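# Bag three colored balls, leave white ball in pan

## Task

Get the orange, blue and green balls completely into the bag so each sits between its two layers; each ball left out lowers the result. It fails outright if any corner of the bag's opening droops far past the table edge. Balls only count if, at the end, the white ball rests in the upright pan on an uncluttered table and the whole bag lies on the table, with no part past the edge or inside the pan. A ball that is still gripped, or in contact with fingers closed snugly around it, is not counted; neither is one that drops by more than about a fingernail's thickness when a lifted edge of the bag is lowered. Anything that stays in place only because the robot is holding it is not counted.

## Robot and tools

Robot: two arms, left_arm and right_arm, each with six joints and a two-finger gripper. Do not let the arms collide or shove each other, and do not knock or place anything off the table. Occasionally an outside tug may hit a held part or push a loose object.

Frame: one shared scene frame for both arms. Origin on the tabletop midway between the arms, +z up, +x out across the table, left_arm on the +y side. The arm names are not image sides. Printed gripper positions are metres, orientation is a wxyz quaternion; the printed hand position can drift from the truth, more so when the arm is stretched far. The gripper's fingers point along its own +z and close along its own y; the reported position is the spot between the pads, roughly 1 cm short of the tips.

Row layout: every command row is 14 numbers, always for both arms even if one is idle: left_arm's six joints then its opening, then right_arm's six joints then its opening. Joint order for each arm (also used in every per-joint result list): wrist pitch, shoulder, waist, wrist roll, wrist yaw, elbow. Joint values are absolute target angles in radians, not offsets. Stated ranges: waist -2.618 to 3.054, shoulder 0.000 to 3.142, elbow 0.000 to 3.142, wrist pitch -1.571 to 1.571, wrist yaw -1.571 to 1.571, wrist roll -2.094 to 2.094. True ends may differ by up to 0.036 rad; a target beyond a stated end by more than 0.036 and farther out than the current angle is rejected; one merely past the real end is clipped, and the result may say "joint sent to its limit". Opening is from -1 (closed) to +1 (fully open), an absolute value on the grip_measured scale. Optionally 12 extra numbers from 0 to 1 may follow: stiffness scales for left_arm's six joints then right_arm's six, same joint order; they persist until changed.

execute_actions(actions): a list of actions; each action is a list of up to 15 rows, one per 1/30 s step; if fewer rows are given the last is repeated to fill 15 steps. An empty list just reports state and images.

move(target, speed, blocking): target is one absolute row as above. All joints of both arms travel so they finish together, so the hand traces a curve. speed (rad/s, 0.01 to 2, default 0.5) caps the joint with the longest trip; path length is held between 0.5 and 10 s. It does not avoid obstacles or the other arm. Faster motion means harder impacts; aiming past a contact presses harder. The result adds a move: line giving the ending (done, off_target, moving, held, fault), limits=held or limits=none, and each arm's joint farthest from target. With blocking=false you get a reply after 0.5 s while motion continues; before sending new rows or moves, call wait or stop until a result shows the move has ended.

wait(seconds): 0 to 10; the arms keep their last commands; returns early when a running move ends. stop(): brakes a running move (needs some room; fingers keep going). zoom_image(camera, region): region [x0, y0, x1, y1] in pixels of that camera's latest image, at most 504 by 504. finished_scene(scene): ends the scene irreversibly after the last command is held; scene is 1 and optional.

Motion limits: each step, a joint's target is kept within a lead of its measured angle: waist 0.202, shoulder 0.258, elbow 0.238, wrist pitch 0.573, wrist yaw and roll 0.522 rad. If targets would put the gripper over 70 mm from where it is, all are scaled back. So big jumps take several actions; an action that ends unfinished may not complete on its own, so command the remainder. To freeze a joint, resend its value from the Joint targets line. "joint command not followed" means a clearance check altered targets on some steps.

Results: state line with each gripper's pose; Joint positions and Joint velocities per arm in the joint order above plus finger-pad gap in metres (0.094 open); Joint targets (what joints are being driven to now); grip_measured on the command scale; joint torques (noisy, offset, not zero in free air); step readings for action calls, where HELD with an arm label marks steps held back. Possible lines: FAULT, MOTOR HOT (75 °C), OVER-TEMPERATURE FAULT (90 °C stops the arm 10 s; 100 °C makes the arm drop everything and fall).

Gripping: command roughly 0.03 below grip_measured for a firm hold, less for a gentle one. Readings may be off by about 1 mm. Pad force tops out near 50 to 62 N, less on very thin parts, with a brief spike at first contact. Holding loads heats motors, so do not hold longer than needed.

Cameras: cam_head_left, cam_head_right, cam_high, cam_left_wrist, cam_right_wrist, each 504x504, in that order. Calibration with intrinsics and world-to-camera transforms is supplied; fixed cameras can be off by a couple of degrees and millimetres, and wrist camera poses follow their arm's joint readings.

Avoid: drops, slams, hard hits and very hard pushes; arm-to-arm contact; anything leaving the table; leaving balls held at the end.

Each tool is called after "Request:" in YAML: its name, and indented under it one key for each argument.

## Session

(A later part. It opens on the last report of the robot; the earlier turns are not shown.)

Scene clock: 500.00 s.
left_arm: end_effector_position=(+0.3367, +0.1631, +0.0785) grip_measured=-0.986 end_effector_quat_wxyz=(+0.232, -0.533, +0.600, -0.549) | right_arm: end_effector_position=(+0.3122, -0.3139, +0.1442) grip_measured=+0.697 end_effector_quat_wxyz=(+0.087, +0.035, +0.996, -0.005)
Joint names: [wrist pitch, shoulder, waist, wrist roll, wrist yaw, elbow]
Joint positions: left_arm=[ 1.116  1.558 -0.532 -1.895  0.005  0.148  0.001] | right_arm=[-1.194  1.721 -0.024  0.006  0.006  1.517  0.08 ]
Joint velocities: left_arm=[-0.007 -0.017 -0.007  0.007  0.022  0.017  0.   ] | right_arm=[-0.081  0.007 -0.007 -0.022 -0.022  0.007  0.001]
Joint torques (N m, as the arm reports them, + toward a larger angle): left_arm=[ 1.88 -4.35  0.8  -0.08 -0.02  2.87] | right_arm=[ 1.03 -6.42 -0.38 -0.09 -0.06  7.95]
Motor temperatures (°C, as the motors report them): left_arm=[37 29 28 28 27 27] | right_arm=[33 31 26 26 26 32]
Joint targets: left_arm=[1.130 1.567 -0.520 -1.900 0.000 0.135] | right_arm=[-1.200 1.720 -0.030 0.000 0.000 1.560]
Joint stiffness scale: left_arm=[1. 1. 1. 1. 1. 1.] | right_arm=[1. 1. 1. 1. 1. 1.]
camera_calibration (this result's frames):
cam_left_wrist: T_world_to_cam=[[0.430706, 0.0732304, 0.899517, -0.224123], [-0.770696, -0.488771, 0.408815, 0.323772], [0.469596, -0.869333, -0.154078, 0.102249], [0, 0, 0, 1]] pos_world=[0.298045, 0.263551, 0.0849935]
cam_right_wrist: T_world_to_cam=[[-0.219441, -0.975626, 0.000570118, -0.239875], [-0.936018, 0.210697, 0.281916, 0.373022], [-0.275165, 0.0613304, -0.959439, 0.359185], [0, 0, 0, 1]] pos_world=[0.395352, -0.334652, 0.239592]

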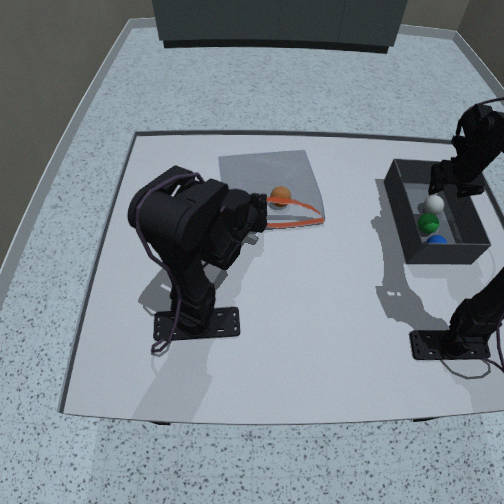

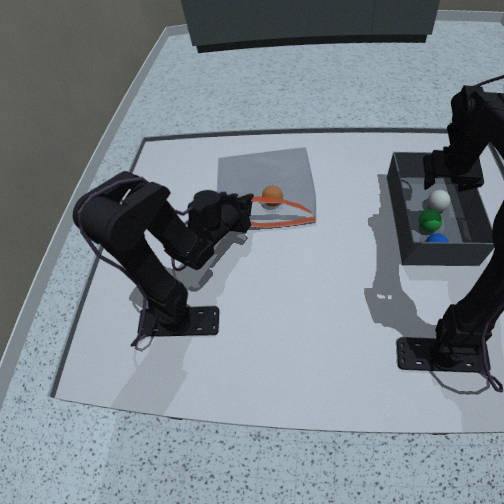

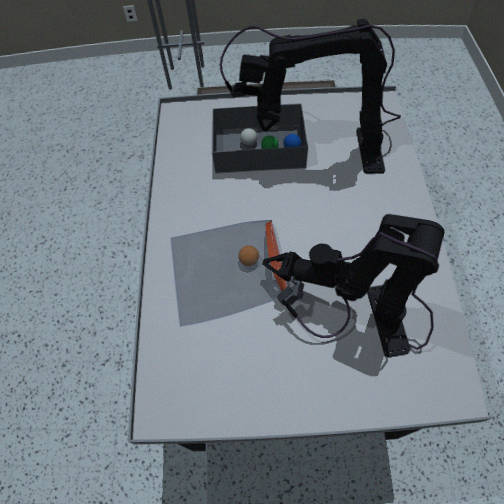

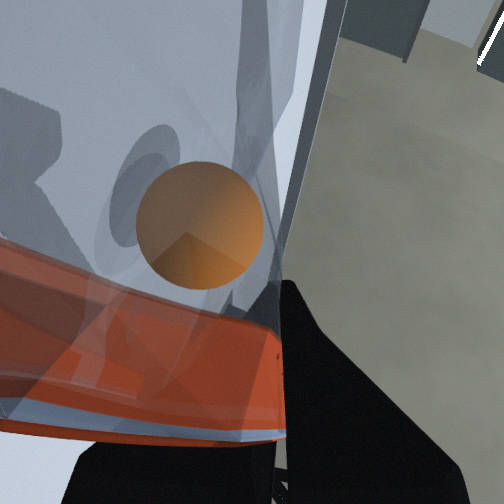

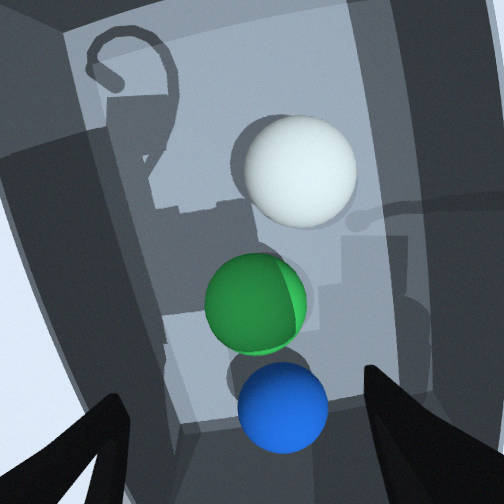

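Request:
move:
  target: [1.13,1.567,-0.52,-1.9,0,0.135,-1,-0.99,1.755,-0.045,0,0,1.29,0.7]
  speed: 0.3

Scene clock: 508.93 s.
left_arm: end_effector_position=(+0.3367, +0.1631, +0.0785) grip_measured=-0.986 end_effector_quat_wxyz=(+0.232, -0.533, +0.600, -0.549) | right_arm: end_effector_position=(+0.3006, -0.3165, +0.0770) grip_measured=+0.697 end_effector_quat_wxyz=(+0.055, +0.040, +0.998, -0.005)
Joint names: [wrist pitch, shoulder, waist, wrist roll, wrist yaw, elbow]
Joint positions: left_arm=[ 1.116  1.558 -0.532 -1.895  0.005  0.148  0.001] | right_arm=[-1.005  1.759 -0.034  0.005  0.005  1.303  0.08 ]
Joint velocities: left_arm=[-0.007 -0.022 -0.007 -0.081  0.007 -0.002 -0.   ] | right_arm=[-0.007  0.007 -0.007 -0.037 -0.007  0.002  0.   ]
Joint torques (N m, as the arm reports them, + toward a larger angle): left_arm=[ 1.87 -4.31  0.82 -0.08 -0.02  2.89] | right_arm=[ 1.14 -6.79 -0.76 -0.09 -0.06  4.24]
Motor temperatures (°C, as the motors report them): left_arm=[37 29 28 28 27 27] | right_arm=[32 30 26 26 26 33]
Joint targets: left_arm=[1.130 1.567 -0.520 -1.900 -0.000 0.135] | right_arm=[-0.990 1.755 -0.045 -0.000 -0.000 1.290]
Joint stiffness scale: left_arm=[1. 1. 1. 1. 1. 1.] | right_arm=[1. 1. 1. 1. 1. 1.]
move: done; limits=none; left_arm: farthest joint: the wrist pitch, 0.014 radians from its target (0.014 radians at the start); right_arm: farthest joint: the wrist pitch, 0.015 radians from its target (0.204 radians at the start)
camera_calibration (this result's frames):
cam_left_wrist: T_world_to_cam=[[0.430706, 0.0732304, 0.899517, -0.224123], [-0.770696, -0.488771, 0.408815, 0.323772], [0.469596, -0.869333, -0.154078, 0.102249], [0, 0, 0, 1]] pos_world=[0.298045, 0.263551, 0.0849935]
cam_right_wrist: T_world_to_cam=[[-0.228342, -0.973527, 0.0102007, -0.242309], [-0.914038, 0.217973, 0.342086, 0.372699], [-0.335254, 0.0687889, -0.939613, 0.310538], [0, 0, 0, 1]] pos_world=[0.389441, -0.338495, 0.166762]

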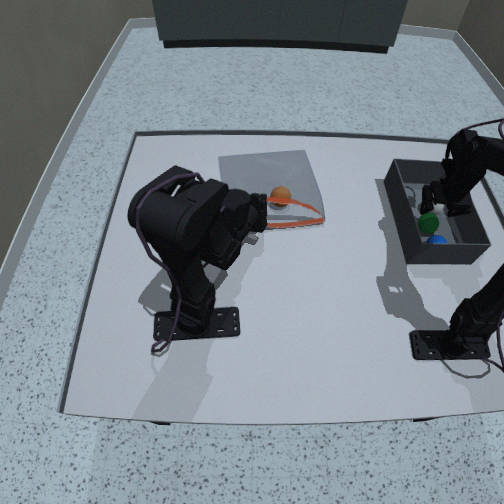

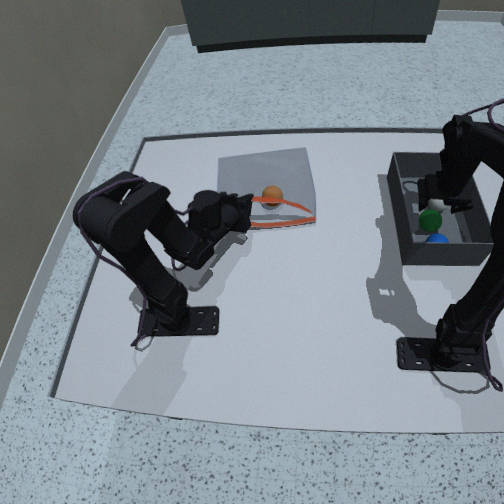

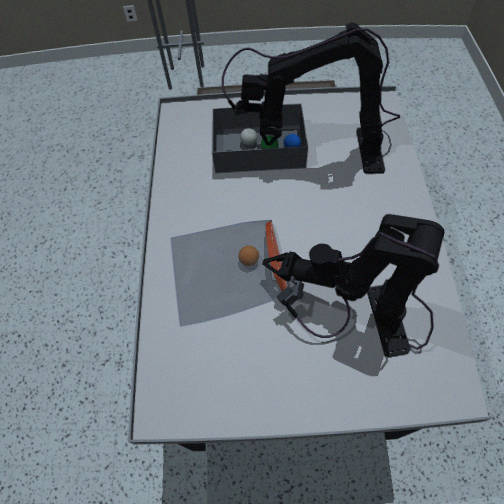

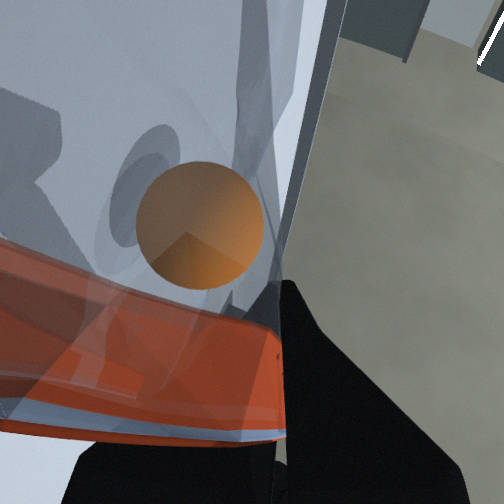

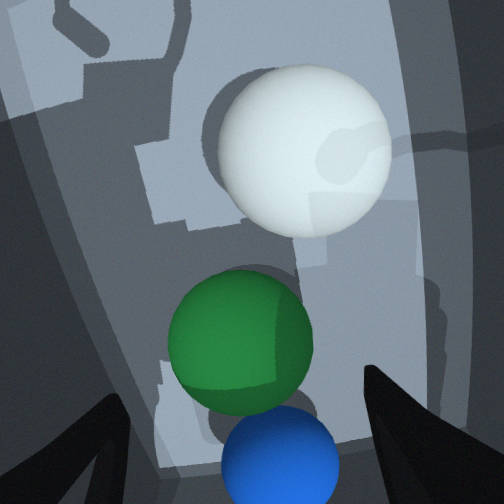

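Request:
move:
  target: [1.13,1.567,-0.52,-1.9,0,0.135,-1,-0.79,1.808,-0.045,0,0,1.162,0.7]
  speed: 0.15

Scene clock: 516.90 s.
left_arm: end_effector_position=(+0.3367, +0.1631, +0.0785) grip_measured=-0.986 end_effector_quat_wxyz=(+0.232, -0.533, +0.600, -0.549) | right_arm: end_effector_position=(+0.3065, -0.3170, +0.0331) grip_measured=+0.697 end_effector_quat_wxyz=(+0.067, +0.040, +0.997, -0.005)
Joint names: [wrist pitch, shoulder, waist, wrist roll, wrist yaw, elbow]
Joint positions: left_arm=[ 1.116  1.558 -0.532 -1.895  0.005  0.148  0.001] | right_arm=[-0.806  1.809 -0.034  0.005  0.005  1.178  0.08 ]
Joint velocities: left_arm=[-0.125  0.007  0.017  0.066  0.037 -0.002  0.001] | right_arm=[-0.022 -0.027 -0.017 -0.022 -0.051  0.017  0.001]
Joint torques (N m, as the arm reports them, + toward a larger angle): left_arm=[ 1.87 -4.32  0.82 -0.08 -0.01  2.87] | right_arm=[ 1.21 -6.78 -0.74 -0.08 -0.06  3.88]
Motor temperatures (°C, as the motors report them): left_arm=[37 28 28 28 27 27] | right_arm=[32 30 26 26 26 32]
Joint targets: left_arm=[1.130 1.567 -0.520 -1.900 0.000 0.135] | right_arm=[-0.790 1.808 -0.045 -0.000 -0.000 1.162]
Joint stiffness scale: left_arm=[1. 1. 1. 1. 1. 1.] | right_arm=[1. 1. 1. 1. 1. 1.]
move: done; limits=none; left_arm: farthest joint: the wrist pitch, 0.014 radians from its target (0.014 radians at the start); right_arm: farthest joint: the elbow, 0.016 radians from its target (0.141 radians at the start)
camera_calibration (this result's frames):
cam_left_wrist: T_world_to_cam=[[0.430706, 0.0732304, 0.899517, -0.224123], [-0.770696, -0.488771, 0.408815, 0.323772], [0.469596, -0.869333, -0.154078, 0.102249], [0, 0, 0, 1]] pos_world=[0.298045, 0.263551, 0.0849935]
cam_right_wrist: T_world_to_cam=[[-0.228549, -0.973512, 0.00629995, -0.240749], [-0.922332, 0.218596, 0.318621, 0.396727], [-0.311558, 0.06701, -0.947861, 0.263717], [0, 0, 0, 1]] pos_world=[0.393054, -0.338766, 0.125078]

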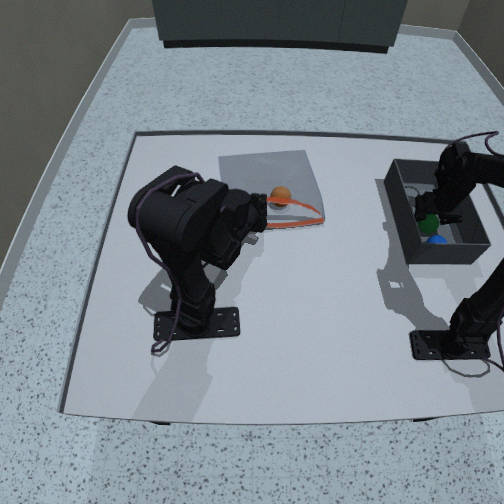

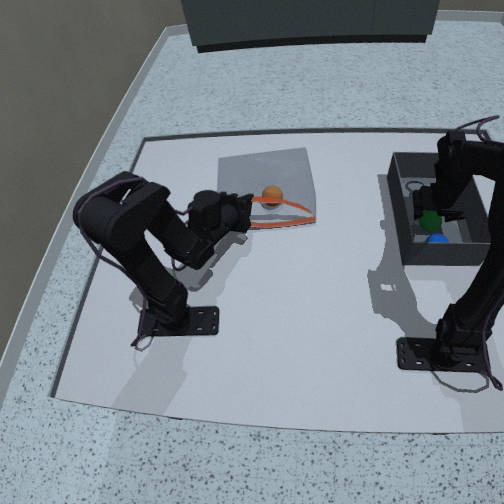

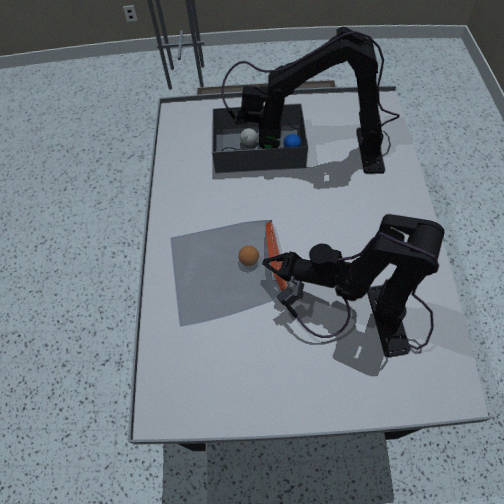

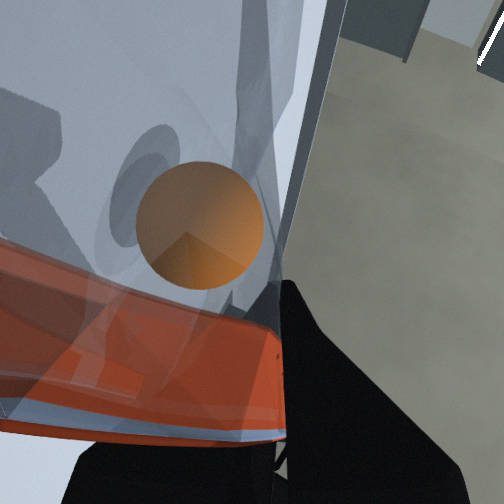

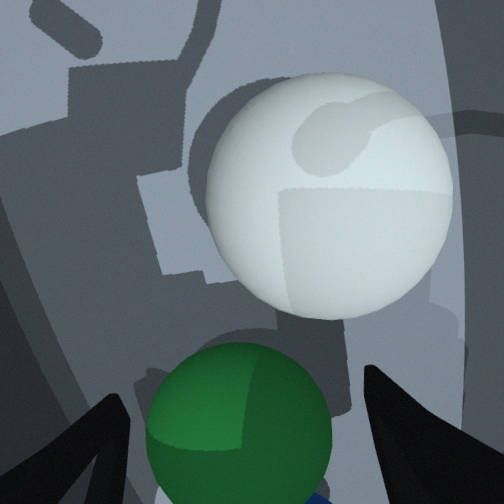

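Request:
execute_actions:
  actions:
    - [[1.13,1.567,-0.52,-1.9,0,0.135,-1,-0.79,1.808,-0.045,0,0,1.147,0.6]]
    - [[1.13,1.567,-0.52,-1.9,0,0.135,-1,-0.79,1.808,-0.045,0,0,1.147,0.4]]
    - [[1.13,1.567,-0.52,-1.9,0,0.135,-1,-0.79,1.808,-0.045,0,0,1.147,0.2]]
    - [[1.13,1.567,-0.52,-1.9,0,0.135,-1,-0.79,1.808,-0.045,0,0,1.147,0.06]]

Request:
move:
  target: [1.13,1.567,-0.52,-1.9,0,0.135,-1,-1.2,1.70,-0.045,0,0,1.56,0.06]
  speed: 0.3

Scene clock: 524.57 s.
left_arm: end_effector_position=(+0.3367, +0.1631, +0.0785) grip_measured=-0.986 end_effector_quat_wxyz=(+0.232, -0.533, +0.600, -0.549) | right_arm: end_effector_position=(+0.3057, -0.3168, +0.0310) grip_measured=+0.070 end_effector_quat_wxyz=(+0.068, +0.040, +0.997, -0.005)
Joint names: [wrist pitch, shoulder, waist, wrist roll, wrist yaw, elbow]
Joint positions: left_arm=[ 1.116  1.558 -0.532 -1.895  0.005  0.148  0.001] | right_arm=[-0.796  1.809 -0.034  0.005  0.005  1.169  0.05 ]
Joint velocities: left_arm=[ 0.007 -0.012 -0.002 -0.022 -0.051  0.007 -0.   ] | right_arm=[ 0.022 -0.017 -0.017 -0.022  0.007 -0.007  0.001]
Joint torques (N m, as the arm reports them, + toward a larger angle): left_arm=[ 1.87 -4.33  0.79 -0.08 -0.03  2.88] | right_arm=[ 1.1  -6.77 -0.73 -0.08 -0.05  3.49]
Motor temperatures (°C, as the motors report them): left_arm=[38 28 28 28 27 26] | right_arm=[31 30 26 26 26 32]
Joint targets: left_arm=[1.130 1.567 -0.520 -1.900 0.000 0.135] | right_arm=[-0.790 1.808 -0.045 -0.000 0.000 1.147]
Joint stiffness scale: left_arm=[1. 1. 1. 1. 1. 1.] | right_arm=[1. 1. 1. 1. 1. 1.]
Step readings (joint positions; steps 1 to 15: 1st action; 16 to 30: 2nd action; 31 to 45: 3rd action; 46 to 60: 4th action):
0: left_arm=[1.116 1.558 -0.532 -1.895 0.005 0.148] | right_arm=[-0.805 1.809 -0.034 0.005 0.005 1.178]
1: left_arm=[1.116 1.558 -0.532 -1.895 0.005 0.148] | right_arm=[-0.805 1.809 -0.034 0.005 0.005 1.178]
2: left_arm=[1.116 1.558 -0.532 -1.895 0.005 0.148] | right_arm=[-0.805 1.809 -0.034 0.005 0.005 1.178]
4: left_arm=[1.116 1.558 -0.532 -1.895 0.005 0.148] | right_arm=[-0.805 1.809 -0.034 0.005 0.005 1.178]
8: left_arm=[1.116 1.558 -0.532 -1.895 0.005 0.148] | right_arm=[-0.805 1.809 -0.034 0.005 0.005 1.178]
15: left_arm=[1.116 1.558 -0.532 -1.895 0.005 0.148] | right_arm=[-0.805 1.809 -0.034 0.005 0.005 1.178]
16: left_arm=[1.116 1.558 -0.532 -1.895 0.005 0.148] | right_arm=[-0.805 1.809 -0.034 0.005 0.005 1.178]
17: left_arm=[1.116 1.558 -0.532 -1.895 0.005 0.148] | right_arm=[-0.805 1.809 -0.034 0.005 0.005 1.178]
19: left_arm=[1.116 1.558 -0.532 -1.895 0.005 0.148] | right_arm=[-0.805 1.809 -0.034 0.005 0.005 1.178]
23: left_arm=[1.116 1.558 -0.532 -1.895 0.005 0.148] | right_arm=[-0.805 1.809 -0.034 0.005 0.005 1.178]
30: left_arm=[1.116 1.558 -0.532 -1.895 0.005 0.148] | right_arm=[-0.805 1.809 -0.034 0.005 0.005 1.178]
31: left_arm=[1.116 1.558 -0.532 -1.895 0.005 0.148] | right_arm=[-0.805 1.809 -0.034 0.005 0.005 1.178]
32: left_arm=[1.116 1.558 -0.532 -1.895 0.005 0.148] | right_arm=[-0.805 1.809 -0.034 0.005 0.005 1.178]
34: left_arm=[1.116 1.558 -0.532 -1.895 0.005 0.148] | right_arm=[-0.802 1.809 -0.034 0.005 0.005 1.174]
38: left_arm=[1.116 1.558 -0.532 -1.895 0.005 0.148] | right_arm=[-0.799 1.809 -0.034 0.005 0.005 1.169]
45: left_arm=[1.116 1.558 -0.532 -1.895 0.005 0.148] | right_arm=[-0.798 1.809 -0.034 0.005 0.005 1.169]
46: left_arm=[1.116 1.558 -0.532 -1.895 0.005 0.148] | right_arm=[-0.798 1.809 -0.034 0.005 0.005 1.169]
47: left_arm=[1.116 1.558 -0.532 -1.895 0.005 0.148] | right_arm=[-0.797 1.809 -0.034 0.005 0.005 1.169]
49: left_arm=[1.116 1.558 -0.532 -1.895 0.005 0.148] | right_arm=[-0.796 1.809 -0.034 0.005 0.005 1.169]
53: left_arm=[1.116 1.558 -0.532 -1.895 0.005 0.148] | right_arm=[-0.796 1.809 -0.034 0.005 0.005 1.169]
60: Joint positions above
camera_calibration (this result's frames):
cam_left_wrist: T_world_to_cam=[[0.430706, 0.0732304, 0.899517, -0.224123], [-0.770696, -0.488771, 0.408815, 0.323772], [0.469596, -0.869333, -0.154078, 0.102249], [0, 0, 0, 1]] pos_world=[0.298045, 0.263551, 0.0849935]
cam_right_wrist: T_world_to_cam=[[-0.228134, -0.973612, 0.0059186, -0.240938], [-0.922554, 0.218105, 0.318314, 0.396571], [-0.311205, 0.067158, -0.947967, 0.261396], [0, 0, 0, 1]] pos_world=[0.39224, -0.338629, 0.122987]

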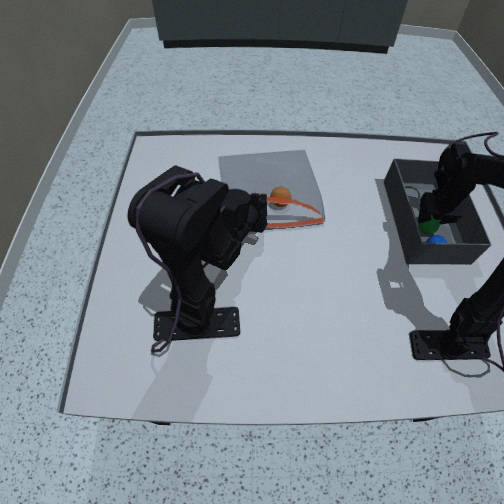

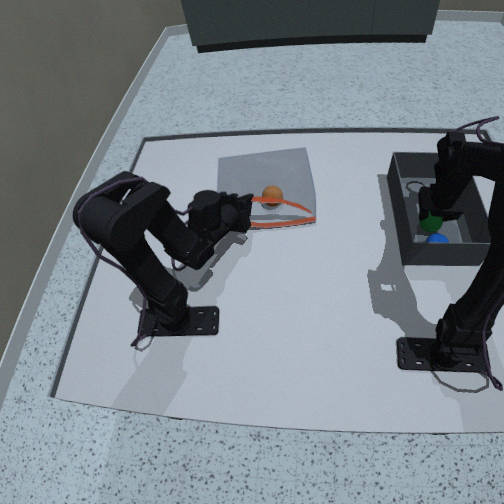

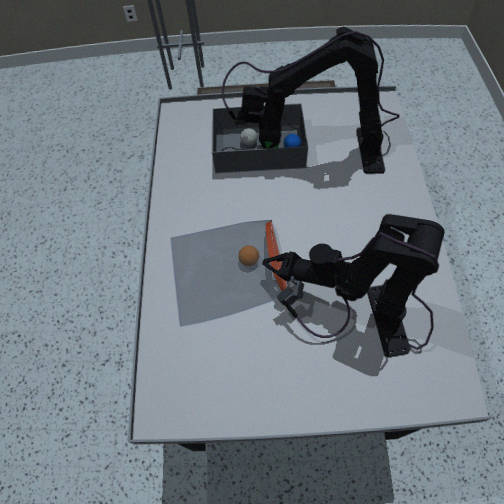

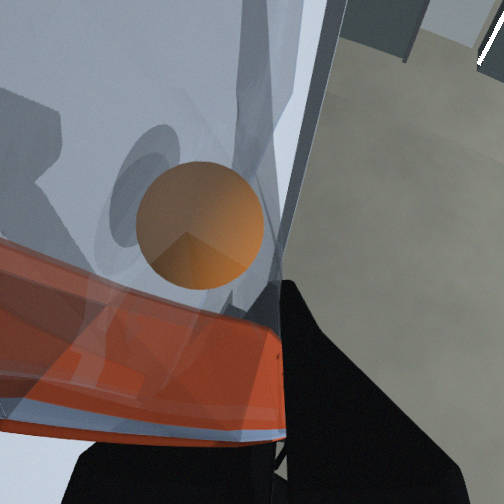

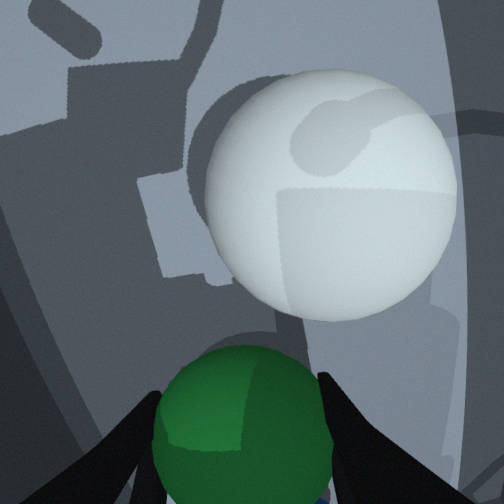

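Scene clock: 526.60 s.
left_arm: end_effector_position=(+0.3367, +0.1631, +0.0785) grip_measured=-0.986 end_effector_quat_wxyz=(+0.232, -0.533, +0.600, -0.549) | right_arm: end_effector_position=(+0.3133, -0.3174, +0.1465) grip_measured=+0.069 end_effector_quat_wxyz=(+0.090, +0.040, +0.995, -0.006)
Joint names: [wrist pitch, shoulder, waist, wrist roll, wrist yaw, elbow]
Joint positions: left_arm=[ 1.116  1.558 -0.532 -1.895  0.005  0.148  0.001] | right_arm=[-1.194  1.719 -0.034  0.005  0.005  1.523  0.05 ]
Joint velocities: left_arm=[ 0.037 -0.002  0.002 -0.066  0.051 -0.002 -0.   ] | right_arm=[ 0.022  0.007  0.002 -0.022  0.081 -0.022  0.   ]
Joint torques (N m, as the arm reports them, + toward a larger angle): left_arm=[ 1.87 -4.34  0.77 -0.08 -0.03  2.88] | right_arm=[ 1.05 -7.73 -0.74 -0.08 -0.05  7.57]
Motor temperatures (°C, as the motors report them): left_arm=[38 28 28 28 27 26] | right_arm=[31 30 26 26 26 32]
Joint targets: left_arm=[1.130 1.567 -0.520 -1.900 -0.000 0.135] | right_arm=[-1.200 1.700 -0.045 -0.000 0.000 1.560]
Joint stiffness scale: left_arm=[1. 1. 1. 1. 1. 1.] | right_arm=[1. 1. 1. 1. 1. 1.]
move: off_target (right_arm); limits=none; left_arm: farthest joint: the wrist pitch, 0.014 radians from its target (0.014 radians at the start); right_arm: farthest joint: the elbow, 0.037 radians from its target (0.391 radians at the start)
camera_calibration (this result's frames):
cam_left_wrist: T_world_to_cam=[[0.430706, 0.0732304, 0.899517, -0.224123], [-0.770696, -0.488771, 0.408815, 0.323772], [0.469596, -0.869333, -0.154078, 0.102249], [0, 0, 0, 1]] pos_world=[0.298045, 0.263551, 0.0849935]
cam_right_wrist: T_world_to_cam=[[-0.228242, -0.973604, -0.00116249, -0.239373], [-0.936102, 0.219122, 0.275135, 0.37782], [-0.267618, 0.0638856, -0.961405, 0.360538], [0, 0, 0, 1]] pos_world=[0.395529, -0.338876, 0.242393]

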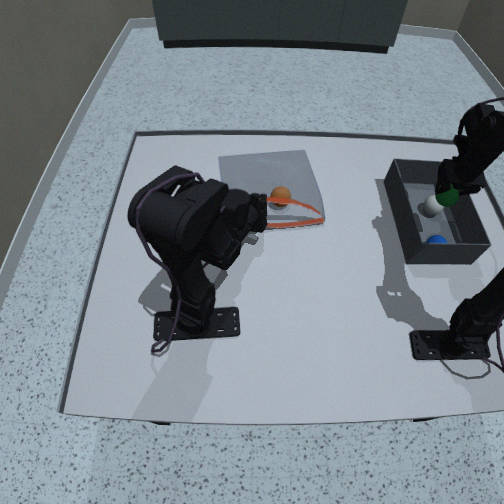

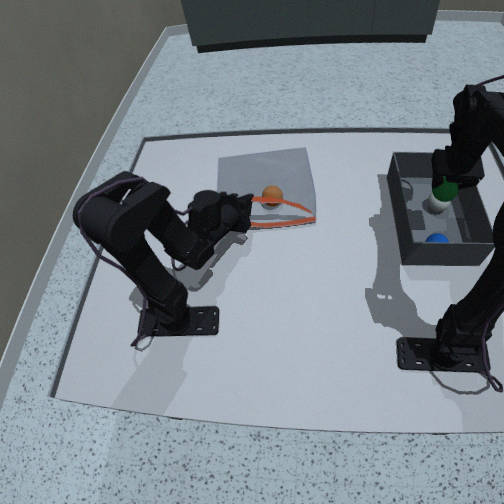

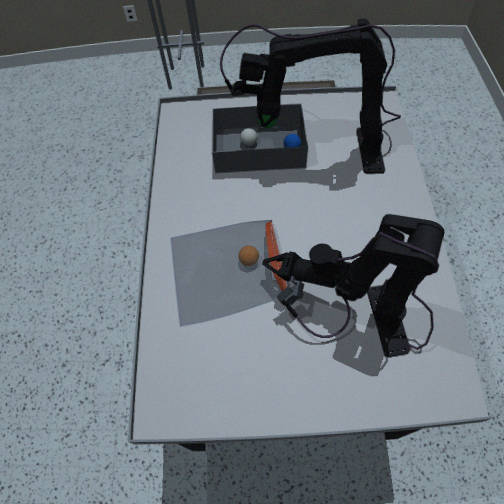

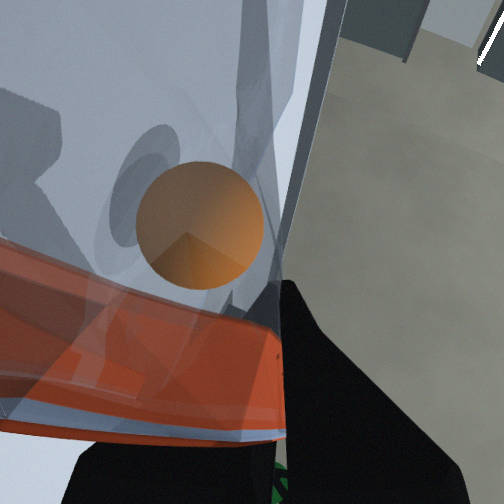

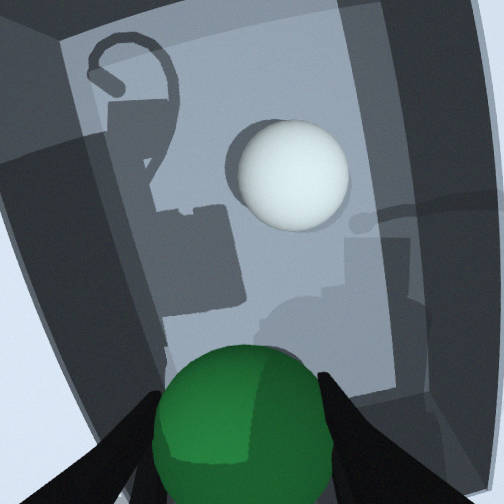

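Request:
move:
  target: [1.13,1.567,-0.52,-1.9,0,0.135,-1,-0.2,1.45,0.5,0.1,0.3,1.05,0.03]
  speed: 0.6

Request:
move:
  target: [1.13,1.567,-0.52,-1.9,0,0.135,-1,1.16,2.05,1.185,0.17,0.6,0.605,0.03]
  speed: 0.5

Scene clock: 538.00 s.
left_arm: end_effector_position=(+0.3367, +0.1631, +0.0785) grip_measured=-0.986 end_effector_quat_wxyz=(+0.232, -0.533, +0.600, -0.549) | right_arm: end_effector_position=(+0.3747, -0.1443, +0.1970) grip_measured=+0.041 end_effector_quat_wxyz=(+0.467, -0.092, +0.879, -0.002)
Joint names: [wrist pitch, shoulder, waist, wrist roll, wrist yaw, elbow]
Joint positions: left_arm=[ 1.116  1.558 -0.532 -1.895  0.005  0.148  0.001] | right_arm=[-0.22   1.474  0.493  0.095  0.288  1.065  0.049]
Joint velocities: left_arm=[-0.007  0.017 -0.002 -0.037 -0.007 -0.002  0.002] | right_arm=[ 0.007 -0.002 -0.017 -0.007  0.022 -0.017 -0.001]
Joint torques (N m, as the arm reports them, + toward a larger angle): left_arm=[ 1.87 -4.31  0.78 -0.08 -0.02  2.9 ] | right_arm=[ 2.49 -7.    0.56  0.03  0.18  5.03]
Motor temperatures (°C, as the motors report them): left_arm=[38 28 28 28 27 26] | right_arm=[31 31 26 26 26 32]
Joint targets: left_arm=[1.130 1.567 -0.520 -1.900 -0.000 0.135] | right_arm=[-0.200 1.450 0.500 0.100 0.300 1.050]
Joint stiffness scale: left_arm=[1. 1. 1. 1. 1. 1.] | right_arm=[1. 1. 1. 1. 1. 1.]
move: off_target (right_arm); limits=none; left_arm: farthest joint: the wrist pitch, 0.014 radians from its target (0.014 radians at the start); right_arm: farthest joint: the shoulder, 0.024 radians from its target (0.269 radians at the start)
camera_calibration (this result's frames):
cam_left_wrist: T_world_to_cam=[[0.430706, 0.0732304, 0.899517, -0.224123], [-0.770696, -0.488771, 0.408815, 0.323772], [0.469596, -0.869333, -0.154078, 0.102249], [0, 0, 0, 1]] pos_world=[0.298045, 0.263551, 0.0849935]
cam_right_wrist: T_world_to_cam=[[0.0598706, -0.997997, -0.020429, -0.164476], [-0.870747, -0.0422082, -0.489917, 0.471975], [0.488073, 0.0471201, -0.87153, 0.111275], [0, 0, 0, 1]] pos_world=[0.366507, -0.149469, 0.324848]

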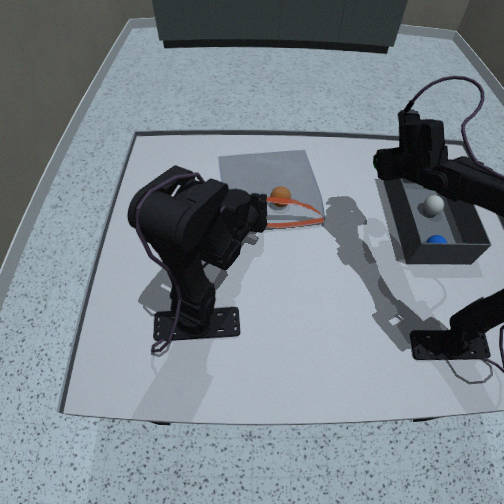

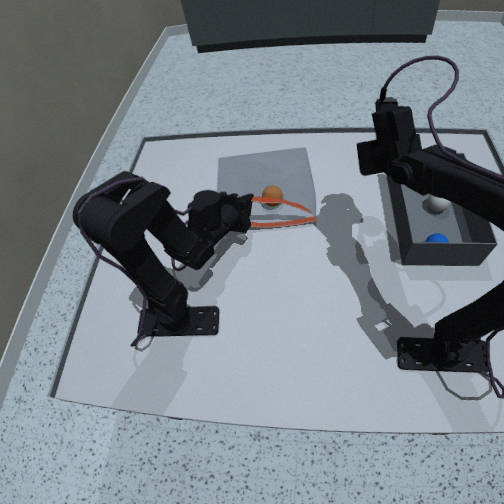

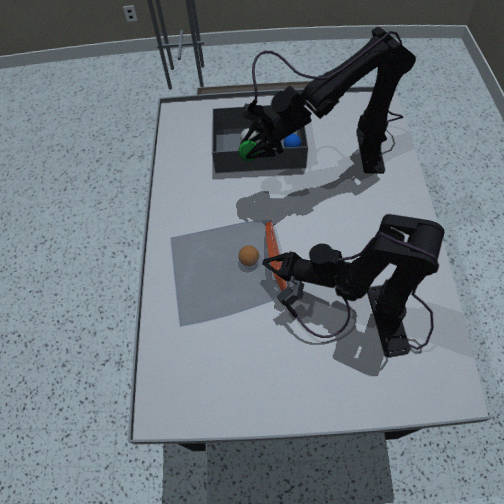

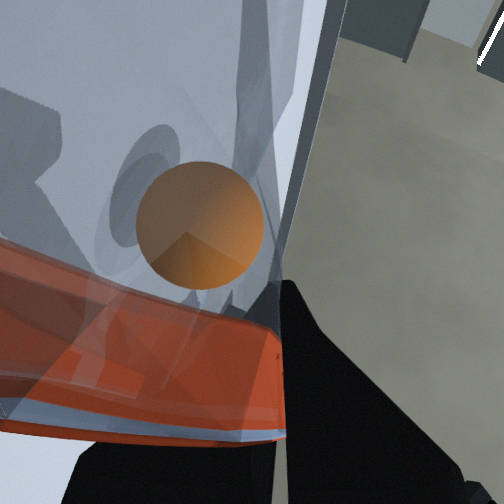

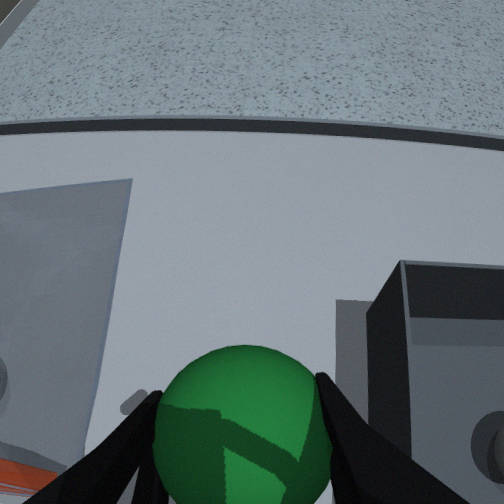

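Scene clock: 541.53 s.
left_arm: end_effector_position=(+0.3367, +0.1631, +0.0785) grip_measured=-0.986 end_effector_quat_wxyz=(+0.232, -0.533, +0.600, -0.549) | right_arm: end_effector_position=(+0.2354, +0.0727, +0.0575) grip_measured=+0.041 end_effector_quat_wxyz=(+0.597, -0.204, +0.759, +0.163)
Joint names: [wrist pitch, shoulder, waist, wrist roll, wrist yaw, elbow]
Joint positions: left_arm=[ 1.116  1.558 -0.532 -1.895  0.005  0.148  0.001] | right_arm=[1.142 2.051 1.177 0.166 0.588 0.624 0.049]
Joint velocities: left_arm=[-0.037  0.002 -0.007  0.051 -0.051  0.002  0.   ] | right_arm=[-0.007  0.002  0.017 -0.051  0.081  0.012 -0.002]
Joint torques (N m, as the arm reports them, + toward a larger angle): left_arm=[ 1.86 -4.32  0.8  -0.09 -0.01  2.87] | right_arm=[ 2.58 -6.99  0.56  0.02  0.17  2.19]
Motor temperatures (°C, as the motors report them): left_arm=[38 28 28 28 27 26] | right_arm=[32 31 26 26 26 32]
Joint targets: left_arm=[1.130 1.567 -0.520 -1.900 -0.000 0.135] | right_arm=[1.160 2.050 1.185 0.170 0.600 0.605]
Joint stiffness scale: left_arm=[1. 1. 1. 1. 1. 1.] | right_arm=[1. 1. 1. 1. 1. 1.]
move: done; limits=none; left_arm: farthest joint: the wrist pitch, 0.014 radians from its target (0.014 radians at the start); right_arm: farthest joint: the elbow, 0.019 radians from its target (0.460 radians at the start)
camera_calibration (this result's frames):
cam_left_wrist: T_world_to_cam=[[0.430706, 0.0732304, 0.899517, -0.224123], [-0.770696, -0.488771, 0.408815, 0.323772], [0.469596, -0.869333, -0.154078, 0.102249], [0, 0, 0, 1]] pos_world=[0.298045, 0.263551, 0.0849935]
cam_right_wrist: T_world_to_cam=[[0.449483, -0.881767, -0.143009, -0.0354915], [-0.623835, -0.195265, -0.756771, 0.259833], [0.639371, 0.42937, -0.637845, -0.0294133], [0, 0, 0, 1]] pos_world=[0.196851, 0.0320702, 0.172797]

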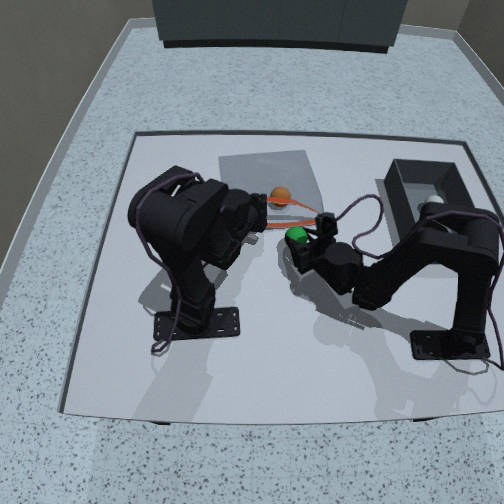

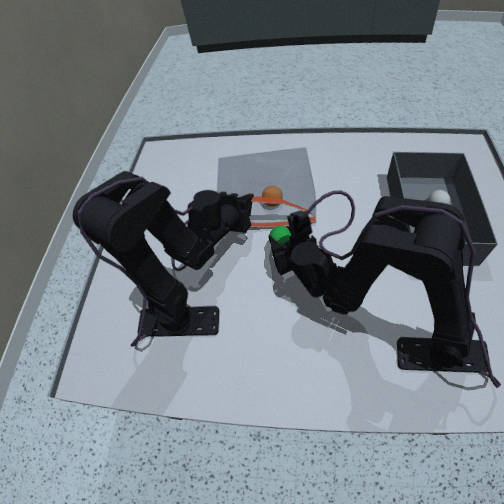

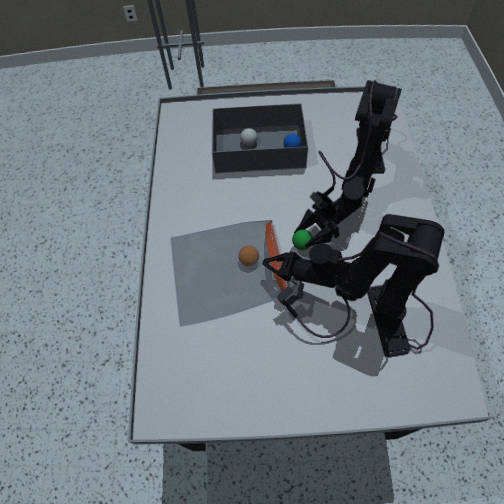

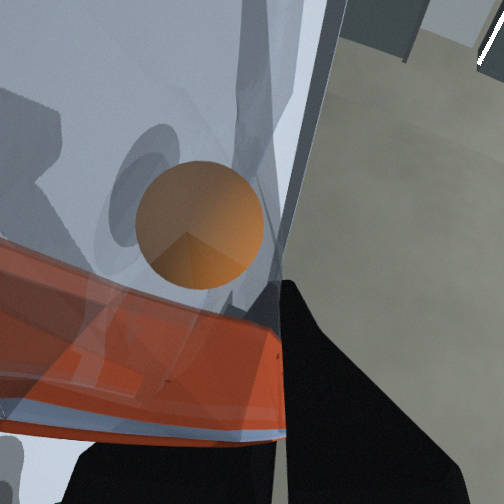

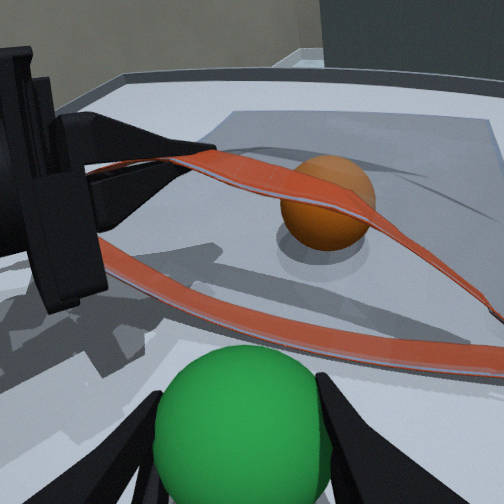

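Request:
move:
  target: [1.13,1.567,-0.52,-1.9,0,0.135,-1,1.02,2.235,1.075,0.17,0.6,0.95,0.03]
  speed: 0.2

Request:
move:
  target: [1.13,1.567,-0.52,-1.9,0,0.135,-1,0.875,2.385,0.975,0.17,0.6,1.243,0.03]
  speed: 0.12

Scene clock: 547.50 s.
left_arm: end_effector_position=(+0.3367, +0.1631, +0.0785) grip_measured=-0.986 end_effector_quat_wxyz=(+0.232, -0.533, +0.600, -0.549) | right_arm: end_effector_position=(+0.2997, +0.1012, +0.0402) grip_measured=+0.041 end_effector_quat_wxyz=(+0.601, -0.171, +0.770, +0.132)
Joint names: [wrist pitch, shoulder, waist, wrist roll, wrist yaw, elbow]
Joint positions: left_arm=[ 1.116  1.558 -0.532 -1.895  0.005  0.148  0.001] | right_arm=[1.025 2.234 1.086 0.166 0.589 0.913 0.049]
Joint velocities: left_arm=[ 0.051 -0.002  0.002 -0.007 -0.066  0.017 -0.   ] | right_arm=[-0.022 -0.017 -0.017  0.051 -0.007  0.002 -0.   ]
Joint torques (N m, as the arm reports them, + toward a larger angle): left_arm=[ 1.87 -4.34  0.82 -0.08 -0.03  2.87] | right_arm=[ 2.33 -8.53 -0.73  0.02  0.17  6.13]
Motor temperatures (°C, as the motors report them): left_arm=[38 28 28 28 27 26] | right_arm=[33 31 26 26 26 32]
Joint targets: left_arm=[1.130 1.567 -0.520 -1.900 0.000 0.135] | right_arm=[1.020 2.235 1.075 0.170 0.600 0.950]
Joint stiffness scale: left_arm=[1. 1. 1. 1. 1. 1.] | right_arm=[1. 1. 1. 1. 1. 1.]
move: off_target (right_arm); limits=none; left_arm: farthest joint: the wrist pitch, 0.014 radians from its target (0.014 radians at the start); right_arm: farthest joint: the elbow, 0.037 radians from its target (0.326 radians at the start)
camera_calibration (this result's frames):
cam_left_wrist: T_world_to_cam=[[0.430706, 0.0732304, 0.899517, -0.224123], [-0.770696, -0.488771, 0.408815, 0.323772], [0.469596, -0.869333, -0.154078, 0.102249], [0, 0, 0, 1]] pos_world=[0.298045, 0.263551, 0.0849935]
cam_right_wrist: T_world_to_cam=[[0.365537, -0.920832, -0.135839, -0.0129338], [-0.64337, -0.144492, -0.751796, 0.292972], [0.67265, 0.362204, -0.645252, -0.0966754], [0, 0, 0, 1]] pos_world=[0.258246, 0.0654384, 0.156119]

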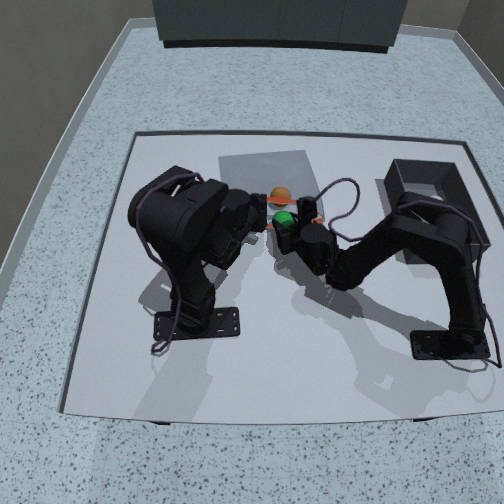

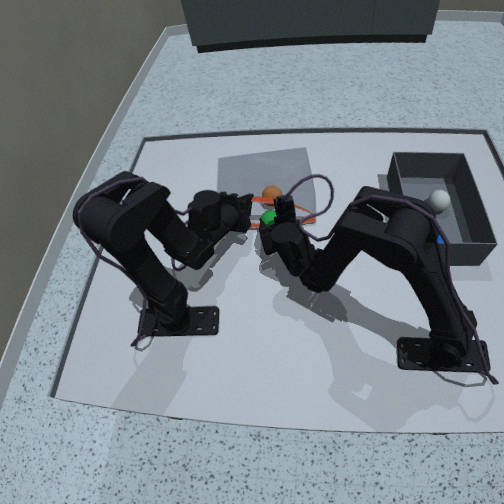

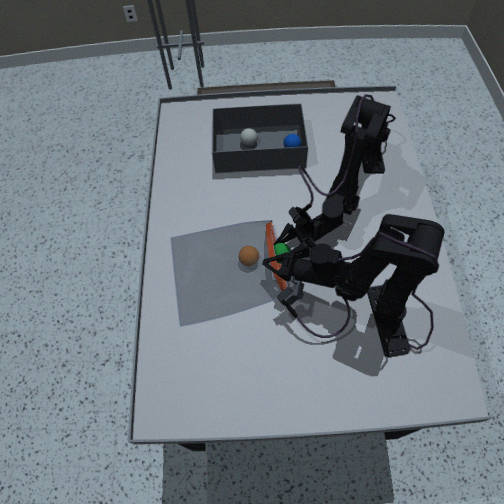

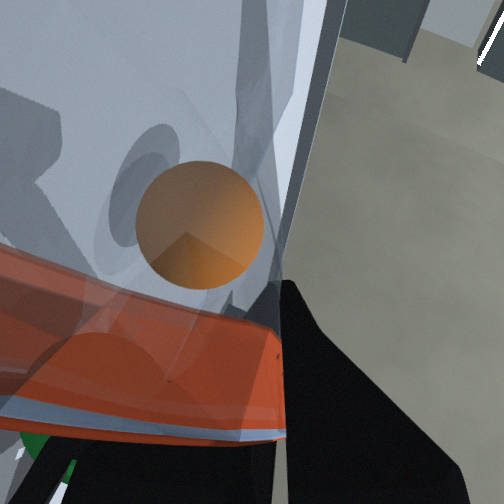

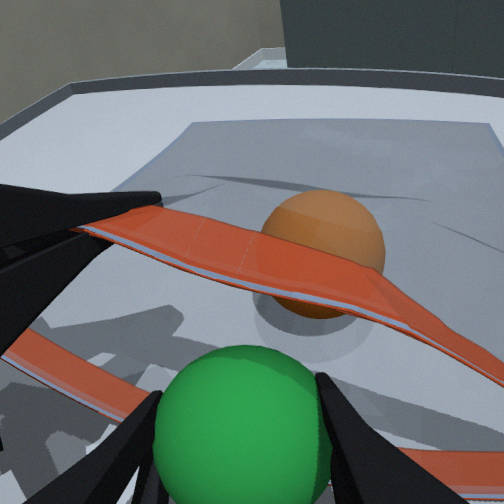

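Scene clock: 550.57 s.
left_arm: end_effector_position=(+0.3367, +0.1631, +0.0785) grip_measured=-0.986 end_effector_quat_wxyz=(+0.232, -0.533, +0.600, -0.549) | right_arm: end_effector_position=(+0.3718, +0.1162, +0.0381) grip_measured=+0.041 end_effector_quat_wxyz=(+0.612, -0.129, +0.773, +0.108)
Joint names: [wrist pitch, shoulder, waist, wrist roll, wrist yaw, elbow]
Joint positions: left_arm=[ 1.117  1.558 -0.532 -1.895  0.005  0.148  0.001] | right_arm=[0.897 2.381 0.989 0.166 0.589 1.208 0.049]
Joint velocities: left_arm=[-0.007 -0.007 -0.002  0.022 -0.051 -0.002 -0.001] | right_arm=[-0.081 -0.017 -0.027  0.022 -0.007 -0.002  0.   ]
Joint torques (N m, as the arm reports them, + toward a larger angle): left_arm=[ 1.86 -4.35  0.81 -0.08 -0.03  2.87] | right_arm=[ 2.14 -9.75 -0.92  0.01  0.16  6.61]
Motor temperatures (°C, as the motors report them): left_arm=[38 28 28 28 27 26] | right_arm=[33 31 26 26 26 32]
Joint targets: left_arm=[1.130 1.567 -0.520 -1.900 0.000 0.135] | right_arm=[0.875 2.385 0.975 0.170 0.600 1.243]
Joint stiffness scale: left_arm=[1. 1. 1. 1. 1. 1.] | right_arm=[1. 1. 1. 1. 1. 1.]
move: off_target (right_arm); limits=none; left_arm: farthest joint: the elbow, 0.013 radians from its target (0.013 radians at the start); right_arm: farthest joint: the elbow, 0.035 radians from its target (0.330 radians at the start)
camera_calibration (this result's frames):
cam_left_wrist: T_world_to_cam=[[0.430395, 0.0733764, 0.899653, -0.224144], [-0.770837, -0.488705, 0.408628, 0.3238], [0.469649, -0.869358, -0.153775, 0.102203], [0, 0, 0, 1]] pos_world=[0.298068, 0.263541, 0.0850546]
cam_right_wrist: T_world_to_cam=[[0.276146, -0.949579, -0.148467, 0.0112777], [-0.645948, -0.0689811, -0.760258, 0.332487], [0.711684, 0.305844, -0.632428, -0.160409], [0, 0, 0, 1]] pos_world=[0.325816, 0.0827046, 0.153003]

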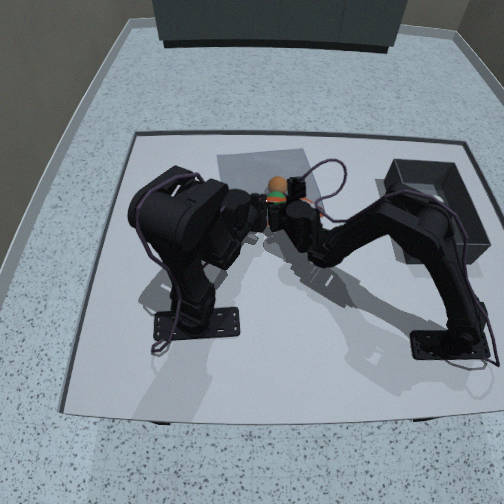

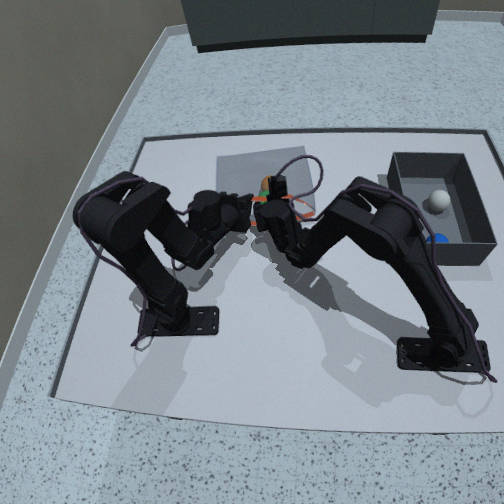

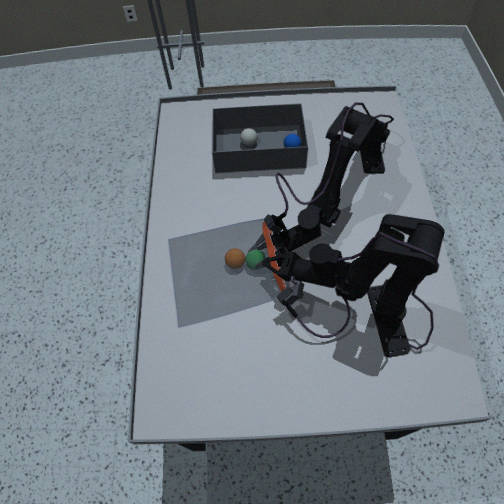

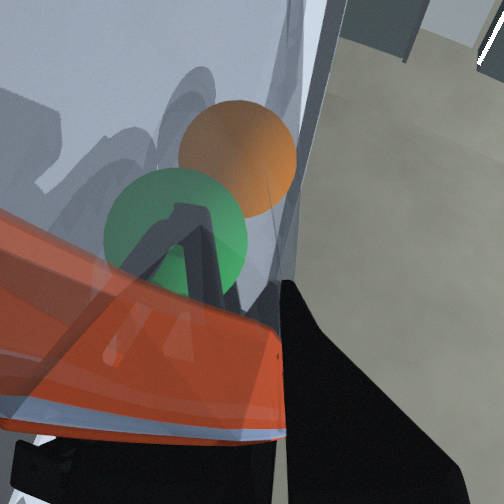

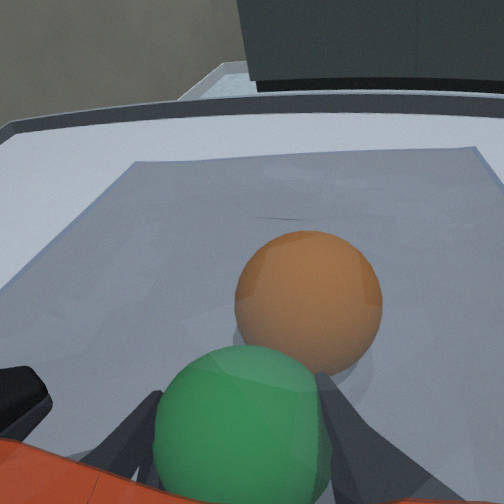

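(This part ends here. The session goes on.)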